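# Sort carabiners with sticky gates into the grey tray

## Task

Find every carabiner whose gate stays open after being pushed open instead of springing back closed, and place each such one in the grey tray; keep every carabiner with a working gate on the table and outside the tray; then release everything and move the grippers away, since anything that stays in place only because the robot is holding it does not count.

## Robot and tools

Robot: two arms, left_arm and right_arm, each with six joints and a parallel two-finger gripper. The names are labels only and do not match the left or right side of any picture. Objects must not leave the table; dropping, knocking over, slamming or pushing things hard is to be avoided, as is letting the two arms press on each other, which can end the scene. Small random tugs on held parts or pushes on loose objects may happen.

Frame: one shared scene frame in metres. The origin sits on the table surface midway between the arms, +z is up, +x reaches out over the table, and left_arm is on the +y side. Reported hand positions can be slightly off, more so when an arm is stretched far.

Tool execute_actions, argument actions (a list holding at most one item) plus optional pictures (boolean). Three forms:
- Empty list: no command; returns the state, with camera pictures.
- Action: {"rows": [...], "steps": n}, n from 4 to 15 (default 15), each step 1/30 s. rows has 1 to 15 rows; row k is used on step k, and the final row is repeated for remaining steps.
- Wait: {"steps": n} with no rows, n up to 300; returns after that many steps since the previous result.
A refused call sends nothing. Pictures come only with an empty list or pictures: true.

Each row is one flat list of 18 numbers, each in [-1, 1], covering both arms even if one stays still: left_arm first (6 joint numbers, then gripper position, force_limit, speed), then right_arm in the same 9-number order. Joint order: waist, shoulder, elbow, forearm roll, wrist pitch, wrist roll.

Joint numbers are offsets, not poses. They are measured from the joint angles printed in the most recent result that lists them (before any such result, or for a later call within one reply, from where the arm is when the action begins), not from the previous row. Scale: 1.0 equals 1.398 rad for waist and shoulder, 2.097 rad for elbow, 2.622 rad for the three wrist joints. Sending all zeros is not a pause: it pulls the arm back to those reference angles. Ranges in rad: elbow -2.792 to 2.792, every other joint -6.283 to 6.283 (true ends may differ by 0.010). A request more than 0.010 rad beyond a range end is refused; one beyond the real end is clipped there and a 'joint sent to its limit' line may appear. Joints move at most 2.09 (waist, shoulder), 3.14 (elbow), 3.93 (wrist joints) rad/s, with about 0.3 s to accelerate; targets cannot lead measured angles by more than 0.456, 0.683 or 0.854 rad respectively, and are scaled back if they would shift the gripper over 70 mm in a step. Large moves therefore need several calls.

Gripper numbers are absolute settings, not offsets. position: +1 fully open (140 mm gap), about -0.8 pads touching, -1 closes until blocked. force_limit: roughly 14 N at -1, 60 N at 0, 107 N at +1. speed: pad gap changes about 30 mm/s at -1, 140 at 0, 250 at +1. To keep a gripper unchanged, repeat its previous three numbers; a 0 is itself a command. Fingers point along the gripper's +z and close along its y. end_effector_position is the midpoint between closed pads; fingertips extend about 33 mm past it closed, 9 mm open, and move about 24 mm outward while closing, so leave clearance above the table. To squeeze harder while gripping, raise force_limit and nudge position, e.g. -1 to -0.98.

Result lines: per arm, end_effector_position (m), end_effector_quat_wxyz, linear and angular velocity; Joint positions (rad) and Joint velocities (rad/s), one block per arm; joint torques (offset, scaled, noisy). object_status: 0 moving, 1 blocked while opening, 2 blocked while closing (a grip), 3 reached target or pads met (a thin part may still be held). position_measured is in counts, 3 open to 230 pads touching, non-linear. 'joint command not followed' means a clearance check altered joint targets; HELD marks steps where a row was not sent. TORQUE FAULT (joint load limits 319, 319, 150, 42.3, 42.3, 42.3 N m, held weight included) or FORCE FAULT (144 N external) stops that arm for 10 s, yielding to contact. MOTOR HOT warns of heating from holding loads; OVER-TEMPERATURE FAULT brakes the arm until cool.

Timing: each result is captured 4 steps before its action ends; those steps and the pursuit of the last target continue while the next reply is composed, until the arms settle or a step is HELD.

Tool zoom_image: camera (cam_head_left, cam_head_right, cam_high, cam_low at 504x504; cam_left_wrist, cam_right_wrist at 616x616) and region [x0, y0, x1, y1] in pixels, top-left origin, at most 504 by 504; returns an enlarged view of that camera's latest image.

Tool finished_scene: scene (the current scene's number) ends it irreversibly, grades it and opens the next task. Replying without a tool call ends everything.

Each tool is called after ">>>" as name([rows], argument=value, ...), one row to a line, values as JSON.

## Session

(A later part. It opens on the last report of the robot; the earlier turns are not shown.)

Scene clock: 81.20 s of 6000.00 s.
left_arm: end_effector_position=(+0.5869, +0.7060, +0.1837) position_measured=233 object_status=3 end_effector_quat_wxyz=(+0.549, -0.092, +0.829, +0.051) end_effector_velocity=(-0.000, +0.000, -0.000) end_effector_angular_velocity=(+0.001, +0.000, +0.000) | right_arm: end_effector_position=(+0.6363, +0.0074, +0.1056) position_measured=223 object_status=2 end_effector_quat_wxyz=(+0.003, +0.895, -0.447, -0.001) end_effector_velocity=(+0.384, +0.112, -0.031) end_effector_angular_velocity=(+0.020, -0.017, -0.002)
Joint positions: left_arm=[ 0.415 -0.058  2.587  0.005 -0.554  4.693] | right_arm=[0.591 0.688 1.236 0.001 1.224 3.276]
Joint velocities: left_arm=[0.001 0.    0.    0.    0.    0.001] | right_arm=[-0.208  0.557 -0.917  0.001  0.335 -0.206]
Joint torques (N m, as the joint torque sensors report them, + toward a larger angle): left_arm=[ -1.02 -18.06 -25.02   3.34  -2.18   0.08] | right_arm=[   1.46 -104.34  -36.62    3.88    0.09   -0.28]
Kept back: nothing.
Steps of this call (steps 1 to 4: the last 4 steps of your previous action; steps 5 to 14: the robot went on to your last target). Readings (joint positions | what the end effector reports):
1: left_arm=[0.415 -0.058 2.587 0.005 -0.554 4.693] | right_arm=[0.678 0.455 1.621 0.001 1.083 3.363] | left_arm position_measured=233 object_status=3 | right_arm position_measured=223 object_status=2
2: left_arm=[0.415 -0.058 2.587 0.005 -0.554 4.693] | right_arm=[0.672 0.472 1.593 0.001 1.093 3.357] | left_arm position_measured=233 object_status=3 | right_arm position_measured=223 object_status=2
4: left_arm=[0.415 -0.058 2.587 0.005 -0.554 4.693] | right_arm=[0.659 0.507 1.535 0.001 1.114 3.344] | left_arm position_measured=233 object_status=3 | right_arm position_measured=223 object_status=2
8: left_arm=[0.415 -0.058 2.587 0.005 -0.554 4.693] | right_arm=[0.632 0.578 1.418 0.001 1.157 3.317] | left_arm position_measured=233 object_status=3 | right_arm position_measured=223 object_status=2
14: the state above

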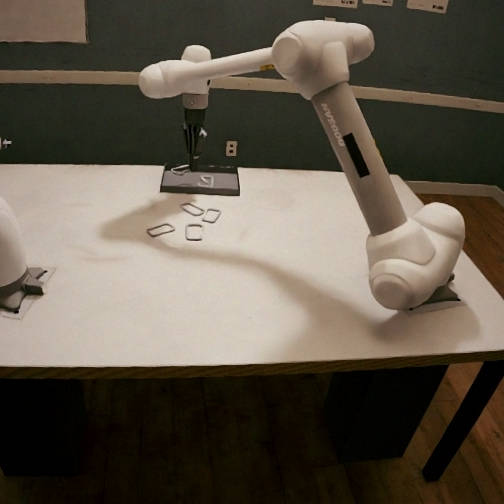

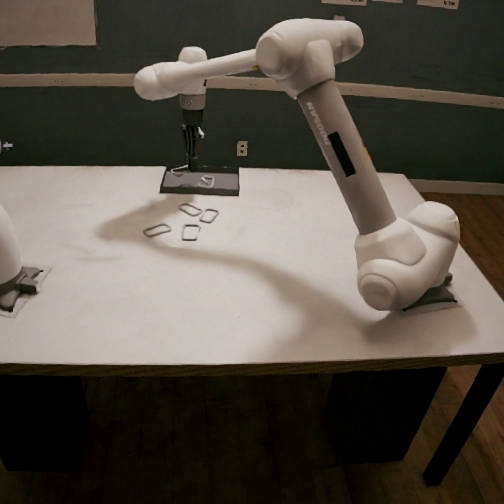

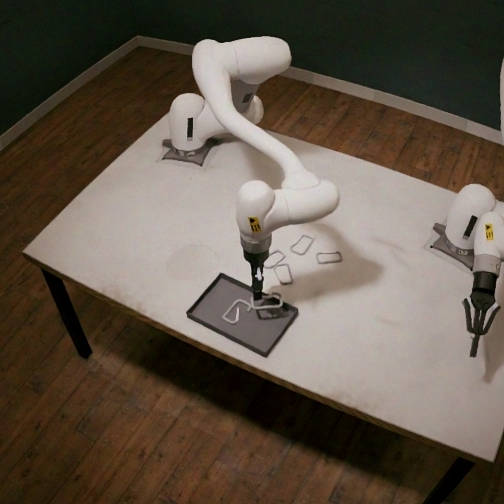

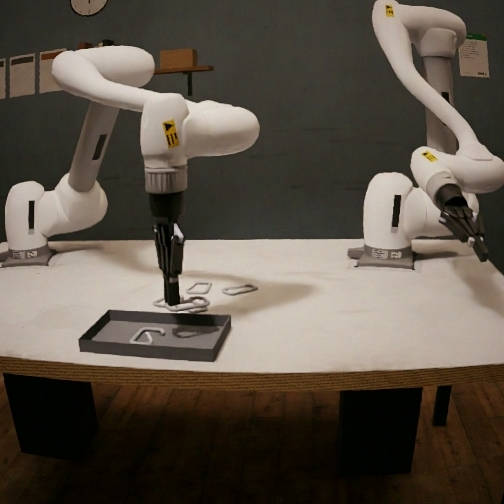

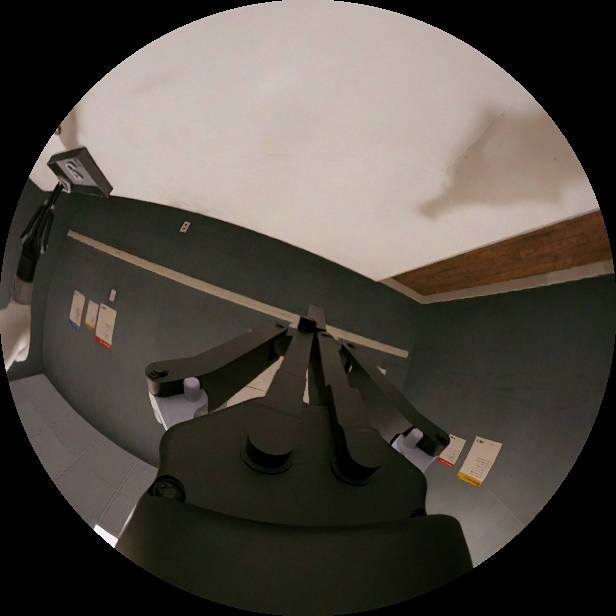

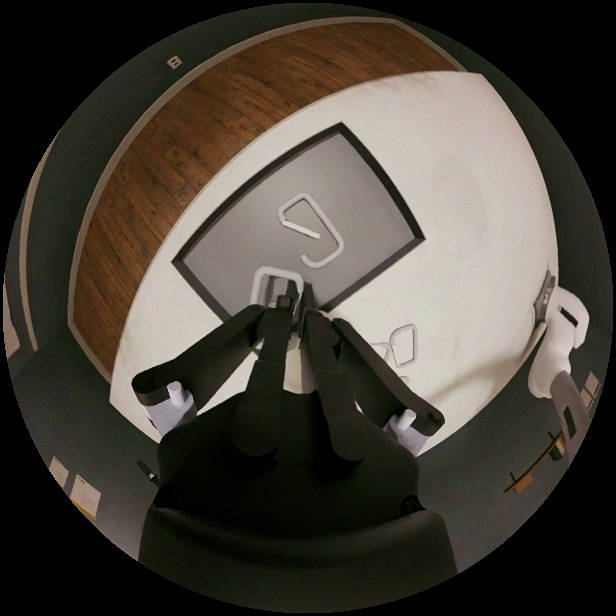

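>>> execute_actions([
  {"steps":8},
], pictures=true)

Scene clock: 81.47 s of 6000.00 s.
left_arm: end_effector_position=(+0.5869, +0.7060, +0.1837) position_measured=233 object_status=3 end_effector_quat_wxyz=(+0.549, -0.092, +0.829, +0.051) end_effector_velocity=(-0.000, +0.001, +0.000) end_effector_angular_velocity=(+0.000, -0.001, +0.002) | right_arm: end_effector_position=(+0.7100, +0.0241, +0.0974) position_measured=223 object_status=2 end_effector_quat_wxyz=(+0.001, +0.895, -0.447, -0.001) end_effector_velocity=(+0.035, +0.008, -0.002) end_effector_angular_velocity=(+0.004, -0.003, +0.003)
Joint positions: left_arm=[ 0.415 -0.058  2.587  0.005 -0.554  4.693] | right_arm=[0.55  0.797 1.057 0.001 1.29  3.236]
Joint velocities: left_arm=[ 0.002 -0.001 -0.    -0.001 -0.     0.001] | right_arm=[-0.018  0.053 -0.093  0.     0.035 -0.021]
Joint torques (N m, as the joint torque sensors report them, + toward a larger angle): left_arm=[ -0.28 -17.43 -25.15   3.37  -2.12   0.  ] | right_arm=[  13.94 -132.28  -37.75    4.65    0.11    0.05]
Kept back: nothing.
Steps of this call (steps 1 to 8: the robot went on to your last target). Readings (joint positions | what the end effector reports):
1: left_arm=[0.415 -0.058 2.587 0.005 -0.554 4.693] | right_arm=[0.584 0.707 1.205 0.001 1.235 3.269] | left_arm position_measured=233 object_status=3 | right_arm position_measured=223 object_status=2
2: left_arm=[0.415 -0.058 2.587 0.005 -0.554 4.693] | right_arm=[0.577 0.726 1.173 0.001 1.247 3.262] | left_arm position_measured=233 object_status=3 | right_arm position_measured=223 object_status=2
4: left_arm=[0.415 -0.058 2.587 0.005 -0.554 4.693] | right_arm=[0.563 0.762 1.114 0.001 1.269 3.249] | left_arm position_measured=233 object_status=3 | right_arm position_measured=223 object_status=2
8: the state above

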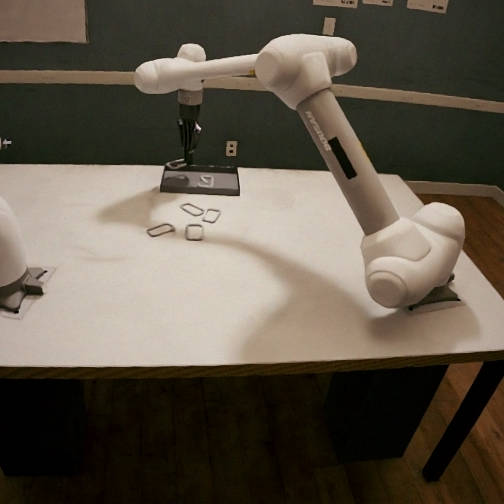

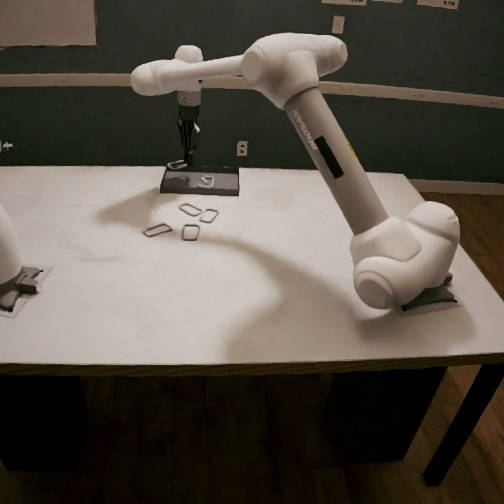

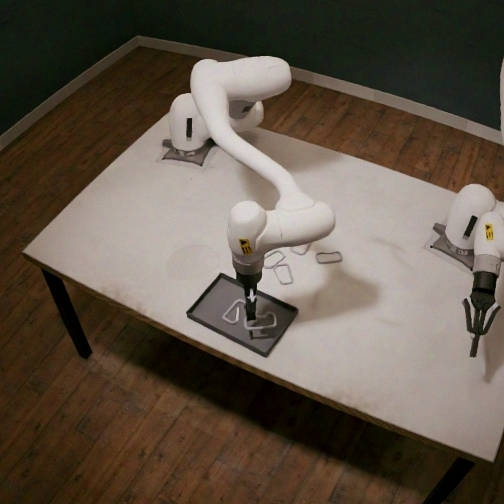

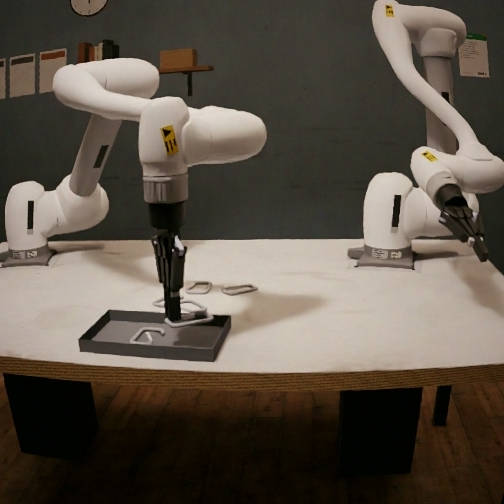

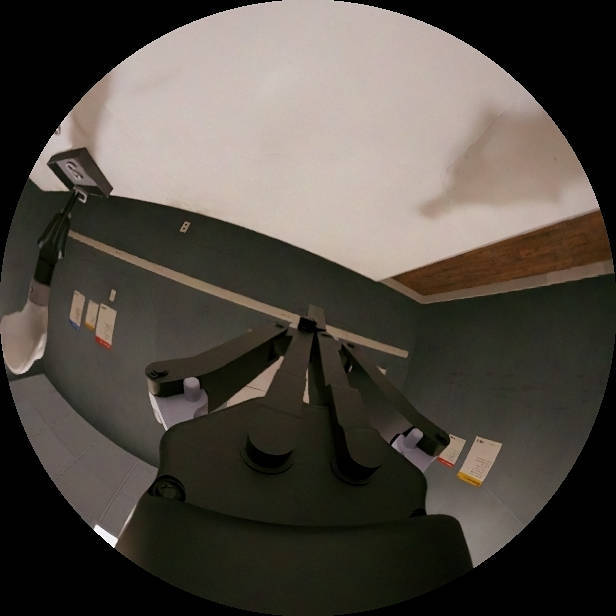

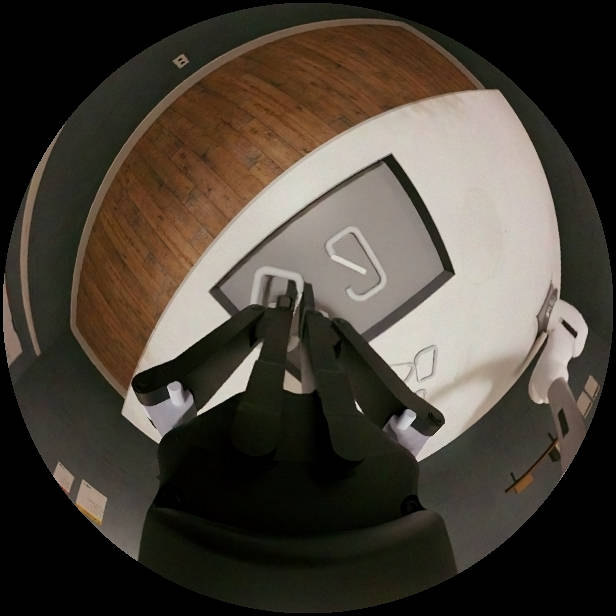

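>>> execute_actions([
  {"rows":[[0,0,0,0,0,0,-0.9,0,0,-0.0052,-0.0272,0.031,0,-0.011,-0.0028,-1,0.2,0],[0,0,0,0,0,0,-0.9,0,0,-0.0052,-0.0272,0.031,0,-0.011,-0.0028,-1,0.2,0],[0,0,0,0,0,0,-0.9,0,0,-0.0052,-0.0272,0.031,0,-0.011,-0.0028,-1,0.2,0],[0,0,0,0,0,0,-0.9,0,0,-0.0052,-0.0272,0.031,0,-0.011,-0.0028,-1,0.2,0],[0,0,0,0,0,0,-0.9,0,0,-0.0052,-0.0272,0.031,0,-0.011,-0.0028,-1,0.2,0],[0,0,0,0,0,0,-0.9,0,0,-0.0052,-0.0107,0.0505,0,-0.0358,-0.0028,-1,0.2,0]],"steps":15},
])

>>> execute_actions([
  {"steps":6},
], pictures=true)

Scene clock: 82.27 s of 6000.00 s.
left_arm: end_effector_position=(+0.5869, +0.7060, +0.1837) position_measured=233 object_status=3 end_effector_quat_wxyz=(+0.549, -0.092, +0.829, +0.051) end_effector_velocity=(+0.000, -0.001, +0.000) end_effector_angular_velocity=(+0.001, -0.000, -0.002) | right_arm: end_effector_position=(+0.6987, +0.0045, +0.0604) position_measured=223 object_status=2 end_effector_quat_wxyz=(-0.000, +0.895, -0.447, -0.000) end_effector_velocity=(+0.002, +0.001, -0.067) end_effector_angular_velocity=(+0.019, -0.023, -0.000)
Joint positions: left_arm=[ 0.415 -0.058  2.587  0.005 -0.554  4.693] | right_arm=[0.543 0.78  1.158 0.001 1.204 3.228]
Joint velocities: left_arm=[-0.001 -0.    -0.     0.001 -0.     0.   ] | right_arm=[-0.     0.029  0.076 -0.001 -0.135  0.   ]
Joint torques (N m, as the joint torque sensors report them, + toward a larger angle): left_arm=[ -0.28 -17.18 -25.2    3.35  -2.14   0.05] | right_arm=[   2.67 -140.15  -50.2     5.41   -0.09   -0.39]
Steps of this call (steps 1 to 13: the robot went on to your last target; steps 14 to 24: the first 11 steps of this action). Readings (joint positions | what the end effector reports):
14: left_arm=[0.415 -0.058 2.587 0.005 -0.554 4.693] | right_arm=[0.549 0.800 1.052 0.001 1.291 3.235] | left_arm position_measured=233 object_status=3 | right_arm position_measured=223 object_status=2
15: left_arm=[0.415 -0.058 2.587 0.005 -0.554 4.693] | right_arm=[0.549 0.797 1.057 0.001 1.290 3.234] | left_arm position_measured=233 object_status=3 | right_arm position_measured=223 object_status=2
17: left_arm=[0.415 -0.058 2.587 0.005 -0.554 4.693] | right_arm=[0.546 0.777 1.091 0.001 1.275 3.231] | left_arm position_measured=233 object_status=3 | right_arm position_measured=223 object_status=2
21: left_arm=[0.415 -0.058 2.587 0.005 -0.554 4.693] | right_arm=[0.544 0.767 1.133 0.001 1.238 3.229] | left_arm position_measured=233 object_status=3 | right_arm position_measured=223 object_status=2
24: the state above

Scene clock: 82.47 s of 6000.00 s.
left_arm: end_effector_position=(+0.5869, +0.7060, +0.1837) position_measured=233 object_status=3 end_effector_quat_wxyz=(+0.549, -0.092, +0.829, +0.051) end_effector_velocity=(+0.000, -0.000, +0.000) end_effector_angular_velocity=(+0.001, +0.000, -0.001) | right_arm: end_effector_position=(+0.6986, +0.0043, +0.0563) position_measured=223 object_status=2 end_effector_quat_wxyz=(-0.001, +0.895, -0.447, +0.000) end_effector_velocity=(-0.001, -0.001, -0.005) end_effector_angular_velocity=(-0.001, +0.001, +0.000)
Joint positions: left_arm=[ 0.415 -0.058  2.587  0.005 -0.554  4.693] | right_arm=[0.543 0.781 1.162 0.001 1.196 3.228]
Joint velocities: left_arm=[-0.    -0.    -0.     0.     0.     0.001] | right_arm=[-0.     0.002  0.005 -0.    -0.006 -0.   ]
Joint torques (N m, as the joint torque sensors report them, + toward a larger angle): left_arm=[ -0.33 -17.65 -24.72   3.36  -2.2    0.08] | right_arm=[   2.38 -117.06  -37.6     3.96   -0.06   -0.41]
Kept back: nothing.
Steps of this call (steps 1 to 4: the last 4 steps of your previous action; steps 5 to 6: the robot went on to your last target). Readings (joint positions | what the end effector reports):
1: left_arm=[0.415 -0.058 2.587 0.005 -0.554 4.693] | right_arm=[0.543 0.780 1.160 0.001 1.200 3.228] | left_arm position_measured=233 object_status=3 | right_arm position_measured=223 object_status=2
2: left_arm=[0.415 -0.058 2.587 0.005 -0.554 4.693] | right_arm=[0.543 0.781 1.161 0.001 1.199 3.228] | left_arm position_measured=233 object_status=3 | right_arm position_measured=223 object_status=2
4: left_arm=[0.415 -0.058 2.587 0.005 -0.554 4.693] | right_arm=[0.543 0.781 1.162 0.001 1.197 3.228] | left_arm position_measured=233 object_status=3 | right_arm position_measured=223 object_status=2
6: the state above

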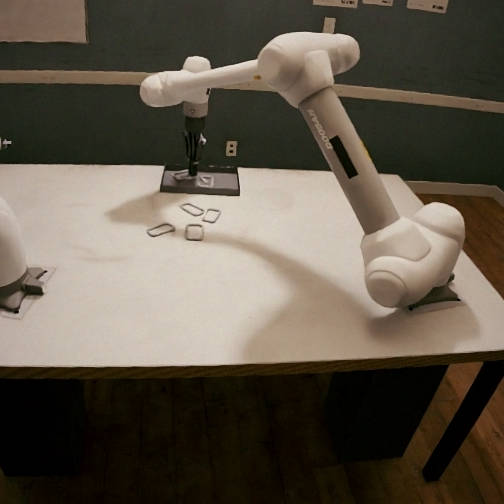

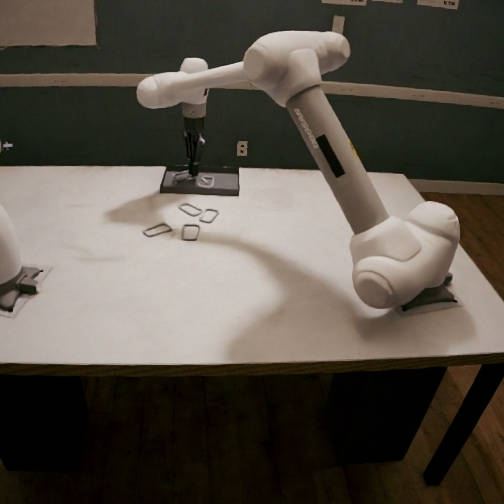

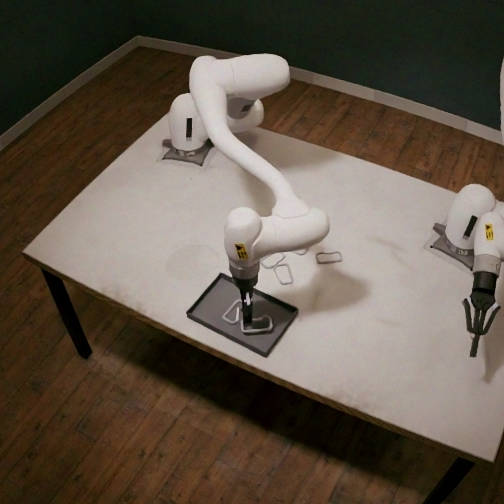

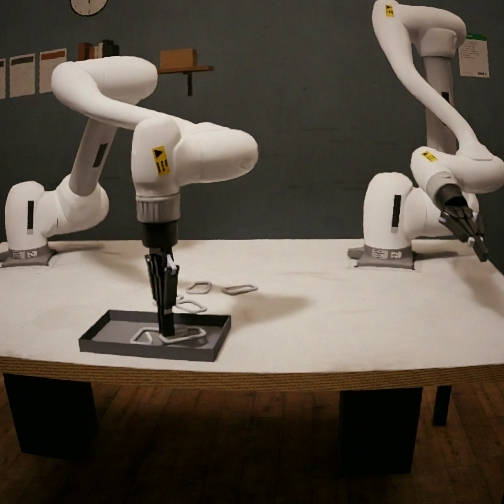

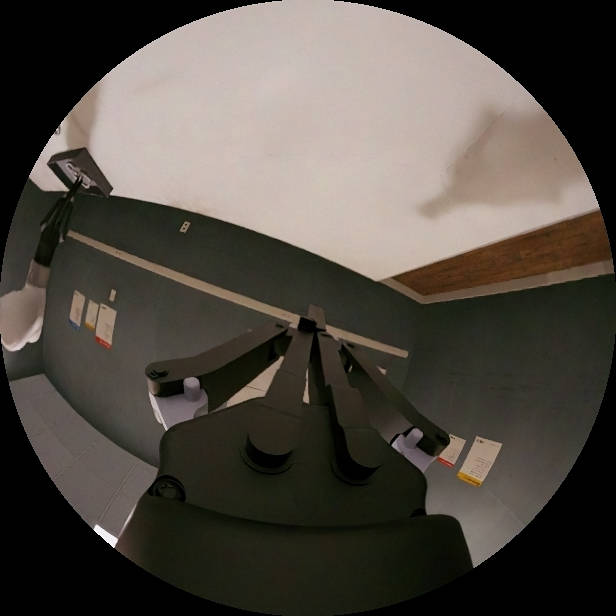

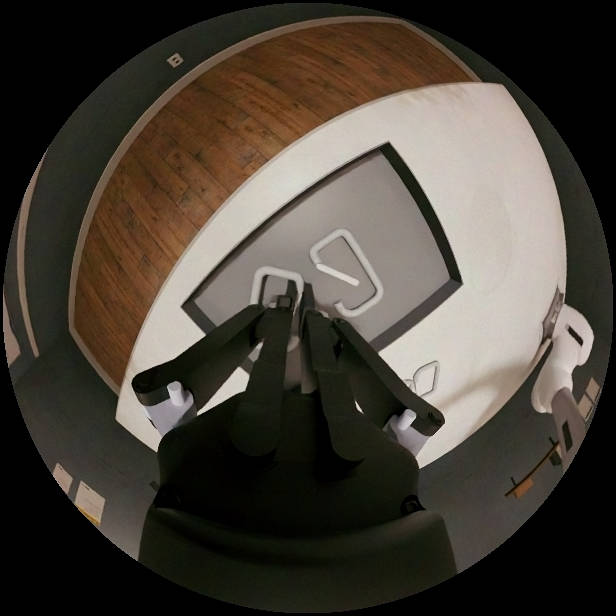

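>>> execute_actions([
  {"rows":[[0,0,0,0,0,0,-0.9,0,0,0,0.0022,0.0026,0,-0.0033,0,-1,0.2,0],[0,0,0,0,0,0,-0.9,0,0,0,0.0022,0.0026,0,-0.0033,0,-1,0.2,0],[0,0,0,0,0,0,-0.9,0,0,0,0.0022,0.0026,0,-0.0033,0,-0.45,0,0.3],[0,0,0,0,0,0,-0.9,0,0,0,0.0022,0.0026,0,-0.0033,0,-0.45,0,0.3],[0,0,0,0,0,0,-0.9,0,0,0,0.0022,0.0026,0,-0.0033,0,-0.45,0,0.3],[0,0,0,0,0,0,-0.9,0,0,0,0.0022,0.0026,0,-0.0033,0,-0.45,0,0.3],[0,0,0,0,0,0,-0.9,0,0,0,0.0022,0.0026,0,-0.0033,0,-0.45,0,0.3],[0,0,0,0,0,0,-0.9,0,0,0,0.0022,0.0026,0,-0.0033,0,-0.45,0,0.3],[0,0,0,0,0,0,-0.9,0,0,0,-0.0185,-0.0222,0,0.0276,0,-0.45,0,0.3]],"steps":15},
])

>>> execute_actions([
  {"steps":5},
], pictures=true)

Scene clock: 83.33 s of 6000.00 s.
left_arm: end_effector_position=(+0.5869, +0.7060, +0.1837) position_measured=233 object_status=3 end_effector_quat_wxyz=(+0.549, -0.092, +0.829, +0.051) end_effector_velocity=(+0.000, -0.000, -0.000) end_effector_angular_velocity=(+0.002, +0.001, -0.001) | right_arm: end_effector_position=(+0.6986, +0.0042, +0.0646) position_measured=186 object_status=0 end_effector_quat_wxyz=(+0.001, +0.895, -0.447, -0.000) end_effector_velocity=(+0.023, +0.020, +0.454) end_effector_angular_velocity=(+0.003, -0.003, +0.000)
Joint positions: left_arm=[ 0.415 -0.058  2.587  0.005 -0.554  4.693] | right_arm=[0.543 0.778 1.154 0.    1.212 3.228]
Joint velocities: left_arm=[-0.     0.001 -0.     0.    -0.     0.002] | right_arm=[-0.001 -0.234 -0.439 -0.     0.669 -0.001]
Joint torques (N m, as the joint torque sensors report them, + toward a larger angle): left_arm=[ -0.13 -17.01 -25.06   3.29  -2.07   0.04] | right_arm=[   6.93 -218.11  -80.28    8.64   -0.51   -0.39]
Steps of this call (steps 1 to 15: the robot went on to your last target; steps 16 to 26: the first 11 steps of this action). Readings (joint positions | what the end effector reports):
16: left_arm=[0.415 -0.058 2.587 0.005 -0.554 4.693] | right_arm=[0.543 0.782 1.163 0.001 1.196 3.228] | left_arm position_measured=233 object_status=3 | right_arm position_measured=223 object_status=2
17: left_arm=[0.415 -0.058 2.587 0.005 -0.554 4.693] | right_arm=[0.543 0.782 1.164 0.001 1.194 3.228] | left_arm position_measured=233 object_status=3 | right_arm position_measured=223 object_status=2
19: left_arm=[0.415 -0.058 2.587 0.005 -0.554 4.693] | right_arm=[0.543 0.784 1.167 0.001 1.190 3.228] | left_arm position_measured=233 object_status=3 | right_arm position_measured=223 object_status=0
23: left_arm=[0.415 -0.058 2.587 0.005 -0.554 4.693] | right_arm=[0.543 0.784 1.168 0.001 1.188 3.228] | left_arm position_measured=233 object_status=3 | right_arm position_measured=186 object_status=0
26: the state above

Scene clock: 83.50 s of 6000.00 s.
left_arm: end_effector_position=(+0.5869, +0.7060, +0.1837) position_measured=233 object_status=3 end_effector_quat_wxyz=(+0.549, -0.092, +0.829, +0.051) end_effector_velocity=(+0.000, -0.001, -0.000) end_effector_angular_velocity=(-0.000, +0.000, -0.002) | right_arm: end_effector_position=(+0.7000, +0.0055, +0.1032) position_measured=186 object_status=3 end_effector_quat_wxyz=(-0.001, +0.895, -0.447, +0.000) end_effector_velocity=(-0.002, -0.001, +0.027) end_effector_angular_velocity=(-0.007, +0.008, -0.001)
Joint positions: left_arm=[ 0.415 -0.058  2.587  0.005 -0.554  4.693] | right_arm=[0.543 0.757 1.118 0.001 1.265 3.228]
Joint velocities: left_arm=[-0.002  0.    -0.     0.001  0.    -0.001] | right_arm=[ 0.    -0.012 -0.027  0.     0.051  0.001]
Joint torques (N m, as the joint torque sensors report them, + toward a larger angle): left_arm=[ -0.52 -17.69 -24.88   3.38  -2.13   0.01] | right_arm=[   2.94 -106.91  -37.98    4.08    0.01   -0.38]
Kept back: nothing.
Steps of this call (steps 1 to 4: the last 4 steps of your previous action; step 5: the robot went on to your last target). Readings (joint positions | what the end effector reports):
1: left_arm=[0.415 -0.058 2.587 0.005 -0.554 4.693] | right_arm=[0.543 0.769 1.138 0.000 1.233 3.228] | left_arm position_measured=233 object_status=3 | right_arm position_measured=186 object_status=0
2: left_arm=[0.415 -0.058 2.587 0.005 -0.554 4.693] | right_arm=[0.543 0.762 1.127 0.001 1.249 3.228] | left_arm position_measured=233 object_status=3 | right_arm position_measured=186 object_status=0
4: left_arm=[0.415 -0.058 2.587 0.005 -0.554 4.693] | right_arm=[0.543 0.757 1.119 0.001 1.263 3.228] | left_arm position_measured=233 object_status=3 | right_arm position_measured=186 object_status=0
5: the state above

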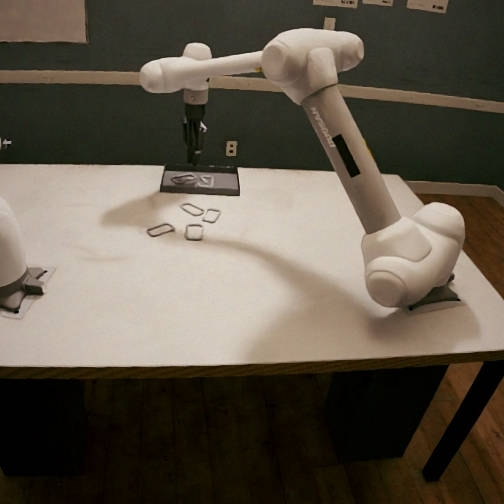

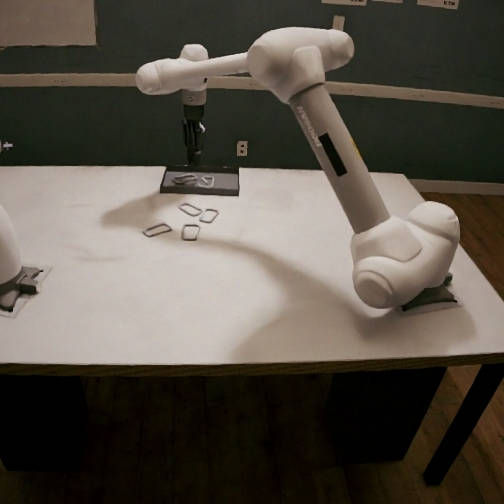

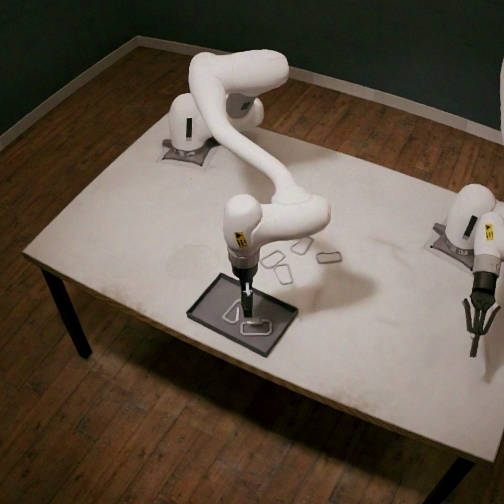

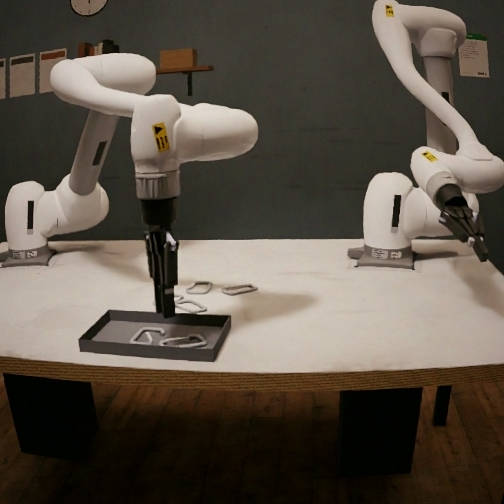

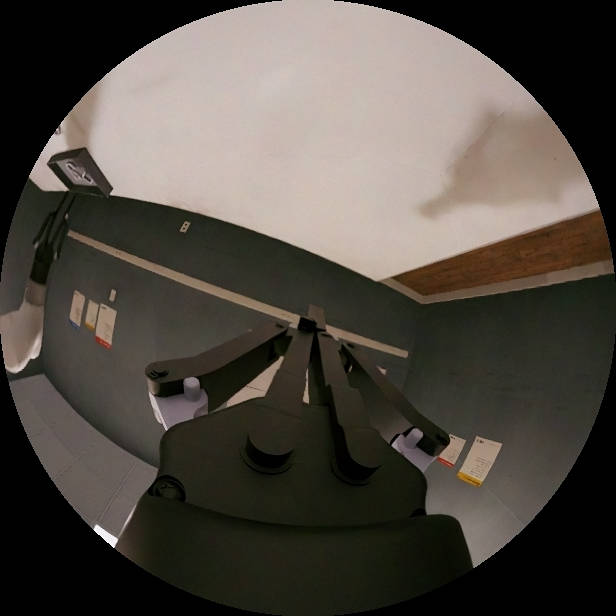

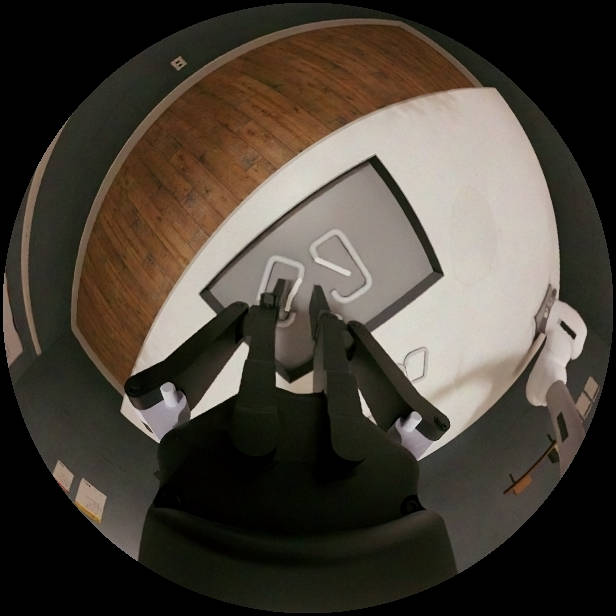

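>>> execute_actions([
  {"rows":[[0,0,0,0,0,0,-0.9,0,0,0.2587,-0.2295,0.2606,0,-0.0854,-0.2689,0.03,0,0.3]],"steps":15},
])

>>> execute_actions([
  {"steps":18},
], pictures=true)

>>> zoom_image(camera="cam_right_wrist", region=[150,130,450,430])

Scene clock: 84.07 s of 6000.00 s.
left_arm: end_effector_position=(+0.5869, +0.7060, +0.1837) position_measured=233 object_status=3 end_effector_quat_wxyz=(+0.549, -0.092, +0.829, +0.051) end_effector_velocity=(+0.000, -0.000, -0.000) end_effector_angular_velocity=(-0.001, -0.000, +0.001) | right_arm: end_effector_position=(+0.5660, +0.0355, +0.1080) position_measured=126 object_status=0 end_effector_quat_wxyz=(-0.000, +0.962, -0.273, -0.000) end_effector_velocity=(-0.433, +0.051, +0.002) end_effector_angular_velocity=(+0.000, -0.000, +1.186)
Joint positions: left_arm=[ 0.415 -0.058  2.587  0.005 -0.554  4.693] | right_arm=[0.669 0.644 1.308 0.001 1.189 2.981]
Joint velocities: left_arm=[-0.     0.    -0.    -0.001 -0.    -0.001] | right_arm=[ 0.405 -0.359  0.612  0.001 -0.253 -0.781]
Joint torques (N m, as the joint torque sensors report them, + toward a larger angle): left_arm=[  0.18 -18.08 -25.12   3.32  -2.19   0.01] | right_arm=[   4.06 -104.72  -35.87    3.99    0.09   -0.37]
Steps of this call (steps 1 to 6: the robot went on to your last target; steps 7 to 17: the first 11 steps of this action). Readings (joint positions | what the end effector reports):
7: left_arm=[0.415 -0.058 2.587 0.005 -0.554 4.693] | right_arm=[0.543 0.756 1.116 0.001 1.268 3.228] | left_arm position_measured=233 object_status=3 | right_arm position_measured=186 object_status=0
8: left_arm=[0.415 -0.058 2.587 0.005 -0.554 4.693] | right_arm=[0.546 0.753 1.121 0.001 1.266 3.221] | left_arm position_measured=233 object_status=3 | right_arm position_measured=183 object_status=0
10: left_arm=[0.415 -0.058 2.587 0.005 -0.554 4.693] | right_arm=[0.572 0.729 1.162 0.001 1.250 3.170] | left_arm position_measured=233 object_status=3 | right_arm position_measured=164 object_status=0
14: left_arm=[0.415 -0.058 2.587 0.005 -0.554 4.693] | right_arm=[0.628 0.680 1.246 0.001 1.215 3.061] | left_arm position_measured=233 object_status=3 | right_arm position_measured=128 object_status=0
17: the state above

Scene clock: 84.67 s of 6000.00 s.
left_arm: end_effector_position=(+0.5869, +0.7060, +0.1837) position_measured=233 object_status=3 end_effector_quat_wxyz=(+0.549, -0.092, +0.829, +0.051) end_effector_velocity=(+0.000, -0.001, +0.001) end_effector_angular_velocity=(+0.001, -0.001, -0.002) | right_arm: end_effector_position=(+0.3248, +0.0169, +0.0999) position_measured=126 object_status=3 end_effector_quat_wxyz=(-0.000, +0.998, +0.063, -0.000) end_effector_velocity=(-0.086, -0.024, -0.005) end_effector_angular_velocity=(+0.003, -0.001, +0.258)
Joint positions: left_arm=[ 0.415 -0.058  2.587  0.005 -0.554  4.693] | right_arm=[0.9   0.44  1.658 0.001 1.044 2.533]
Joint velocities: left_arm=[-0.002 -0.001 -0.     0.    -0.     0.   ] | right_arm=[ 0.087 -0.077  0.131  0.    -0.056 -0.172]
Joint torques (N m, as the joint torque sensors report them, + toward a larger angle): left_arm=[ -0.15 -17.6  -24.58   3.28  -2.19   0.04] | right_arm=[-17.37 -66.24 -39.3    4.1   -0.48  -0.31]
Kept back: nothing.
Steps of this call (steps 1 to 4: the last 4 steps of your previous action; steps 5 to 18: the robot went on to your last target). Readings (joint positions | what the end effector reports):
1: left_arm=[0.415 -0.058 2.587 0.005 -0.554 4.693] | right_arm=[0.683 0.632 1.329 0.001 1.180 2.955] | left_arm position_measured=233 object_status=3 | right_arm position_measured=126 object_status=0
2: left_arm=[0.415 -0.058 2.587 0.005 -0.554 4.693] | right_arm=[0.697 0.620 1.350 0.001 1.172 2.928] | left_arm position_measured=233 object_status=3 | right_arm position_measured=126 object_status=0
4: left_arm=[0.415 -0.058 2.587 0.005 -0.554 4.693] | right_arm=[0.724 0.595 1.391 0.001 1.154 2.874] | left_arm position_measured=233 object_status=3 | right_arm position_measured=126 object_status=3
8: left_arm=[0.415 -0.058 2.587 0.005 -0.554 4.693] | right_arm=[0.780 0.546 1.475 0.001 1.120 2.767] | left_arm position_measured=233 object_status=3 | right_arm position_measured=126 object_status=3
18: the state above

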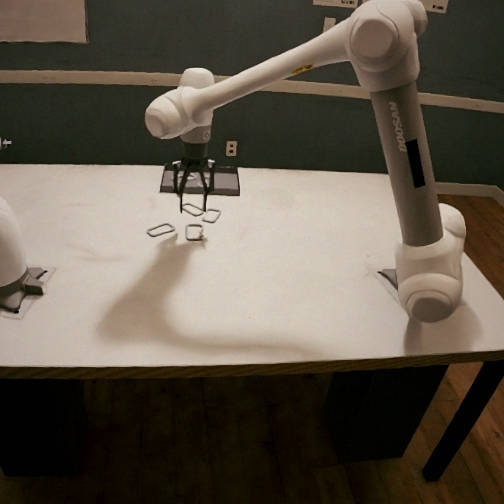

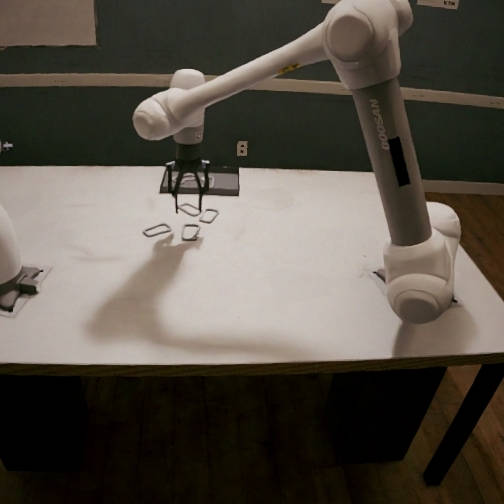

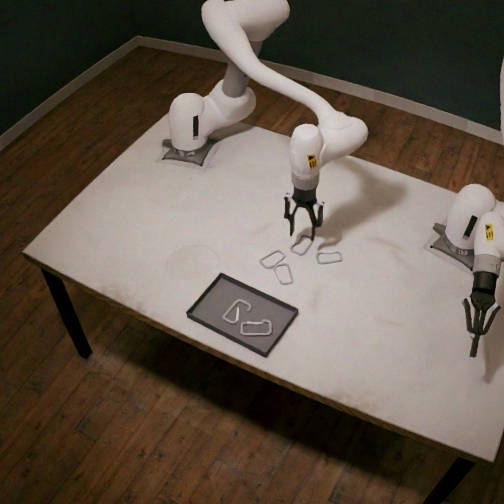

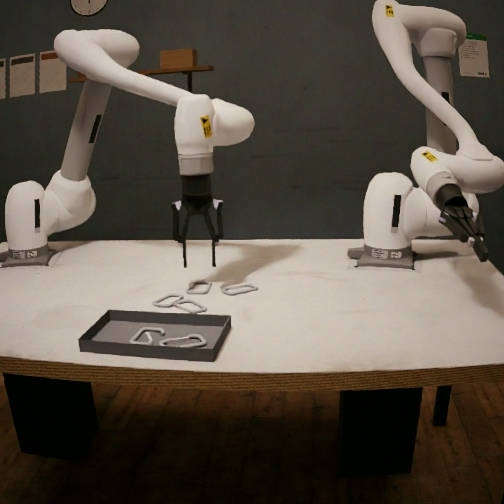

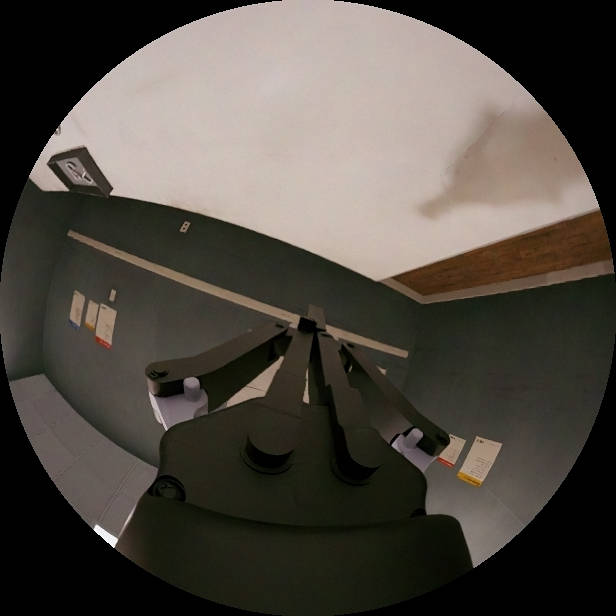

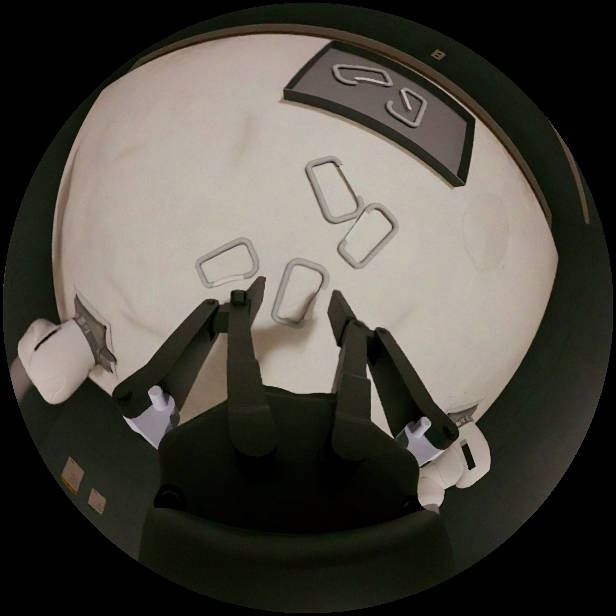

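Region (150, 130, 450, 430) of cam_right_wrist's 616x616 image, scaled by 1.680, with more detail than that image has.

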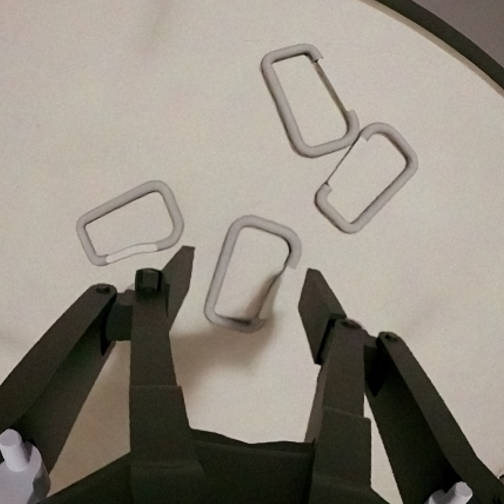

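>>> execute_actions([
  {"rows":[[0,0,0,0,0,0,-0.9,0,0,0.022,0.0069,0.0241,0,-0.0232,0.048,0.03,0,0.3]],"steps":15},
], pictures=true)

>>> zoom_image(camera="cam_right_wrist", region=[200,180,420,400])

Scene clock: 85.50 s of 6000.00 s.
left_arm: end_effector_position=(+0.5869, +0.7060, +0.1837) position_measured=233 object_status=3 end_effector_quat_wxyz=(+0.549, -0.092, +0.829, +0.051) end_effector_velocity=(-0.000, -0.000, +0.000) end_effector_angular_velocity=(+0.001, -0.000, -0.000) | right_arm: end_effector_position=(+0.2988, +0.0153, +0.0692) position_measured=126 object_status=3 end_effector_quat_wxyz=(-0.000, +1.000, +0.016, -0.000) end_effector_velocity=(-0.003, -0.001, -0.004) end_effector_angular_velocity=(+0.001, +0.000, -0.017)
Joint positions: left_arm=[ 0.415 -0.058  2.587  0.005 -0.554  4.693] | right_arm=[0.931 0.449 1.708 0.001 0.984 2.657]
Joint velocities: left_arm=[-0.    -0.001  0.    -0.001  0.     0.001] | right_arm=[ 0.003  0.001  0.007  0.001 -0.008  0.019]
Joint torques (N m, as the joint torque sensors report them, + toward a larger angle): left_arm=[ -0.11 -17.45 -24.9    3.34  -2.17   0.02] | right_arm=[  2.92 -80.69 -33.79   3.82  -0.07  -0.73]
Steps of this call (steps 1 to 14: the robot went on to your last target; steps 15 to 25: the first 11 steps of this action). Readings (joint positions | what the end effector reports):
15: left_arm=[0.415 -0.058 2.587 0.005 -0.554 4.693] | right_arm=[0.905 0.436 1.665 0.001 1.041 2.524] | left_arm position_measured=233 object_status=3 | right_arm position_measured=126 object_status=3
16: left_arm=[0.415 -0.058 2.587 0.005 -0.554 4.693] | right_arm=[0.906 0.436 1.667 0.001 1.038 2.530] | left_arm position_measured=233 object_status=3 | right_arm position_measured=126 object_status=3
18: left_arm=[0.415 -0.058 2.587 0.005 -0.554 4.693] | right_arm=[0.916 0.441 1.684 0.001 1.016 2.583] | left_arm position_measured=233 object_status=3 | right_arm position_measured=126 object_status=3
22: left_arm=[0.415 -0.058 2.587 0.005 -0.554 4.693] | right_arm=[0.930 0.449 1.706 0.001 0.986 2.653] | left_arm position_measured=233 object_status=3 | right_arm position_measured=126 object_status=3
25: the state above

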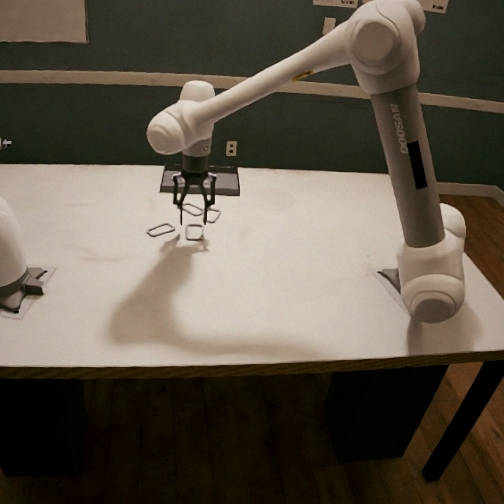

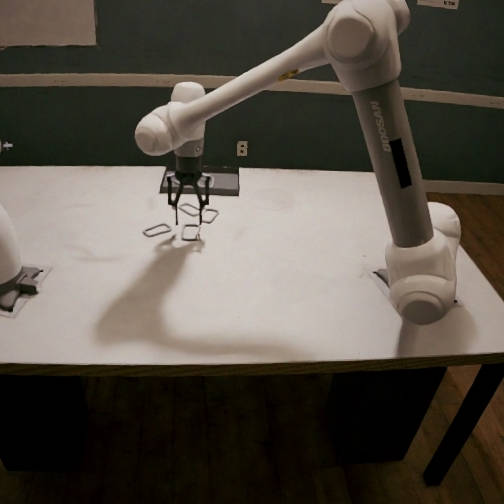

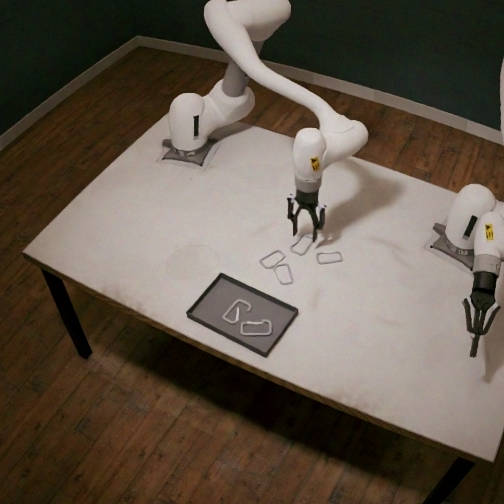

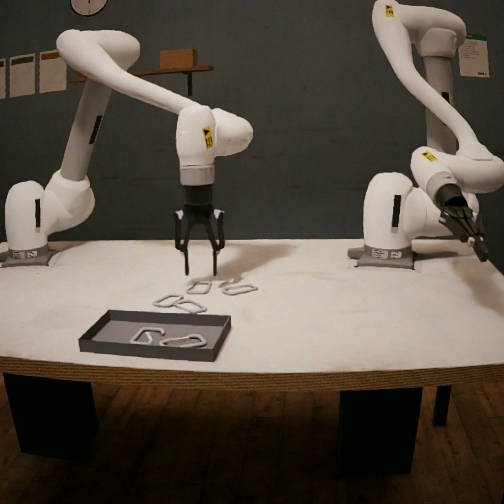

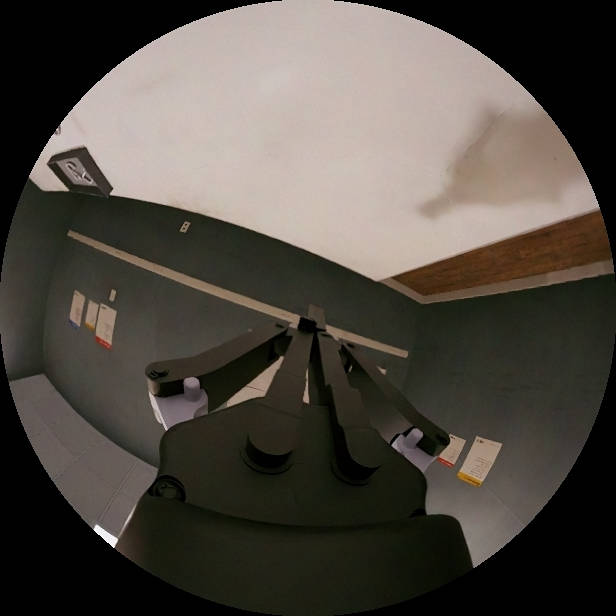

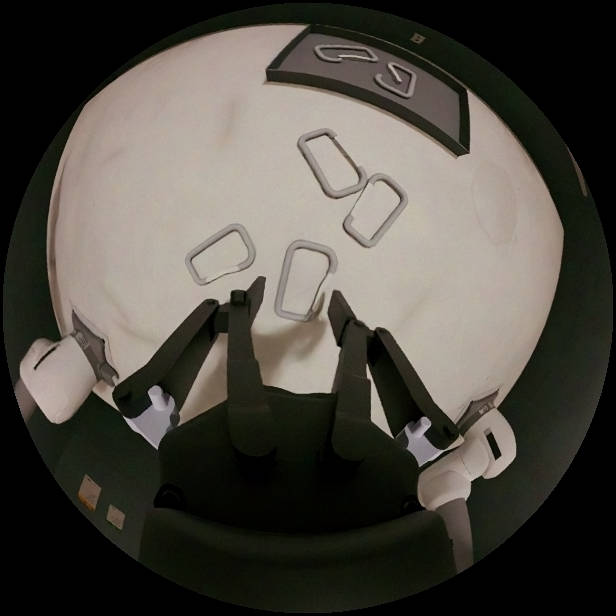

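Region (200, 180, 420, 400) of cam_right_wrist's 616x616 image, scaled by 2.291, with more detail than that image has.

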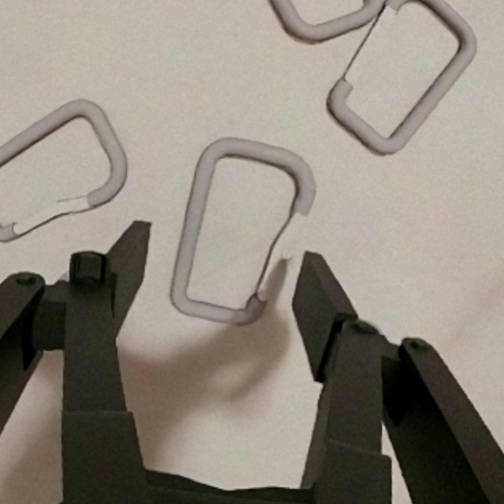

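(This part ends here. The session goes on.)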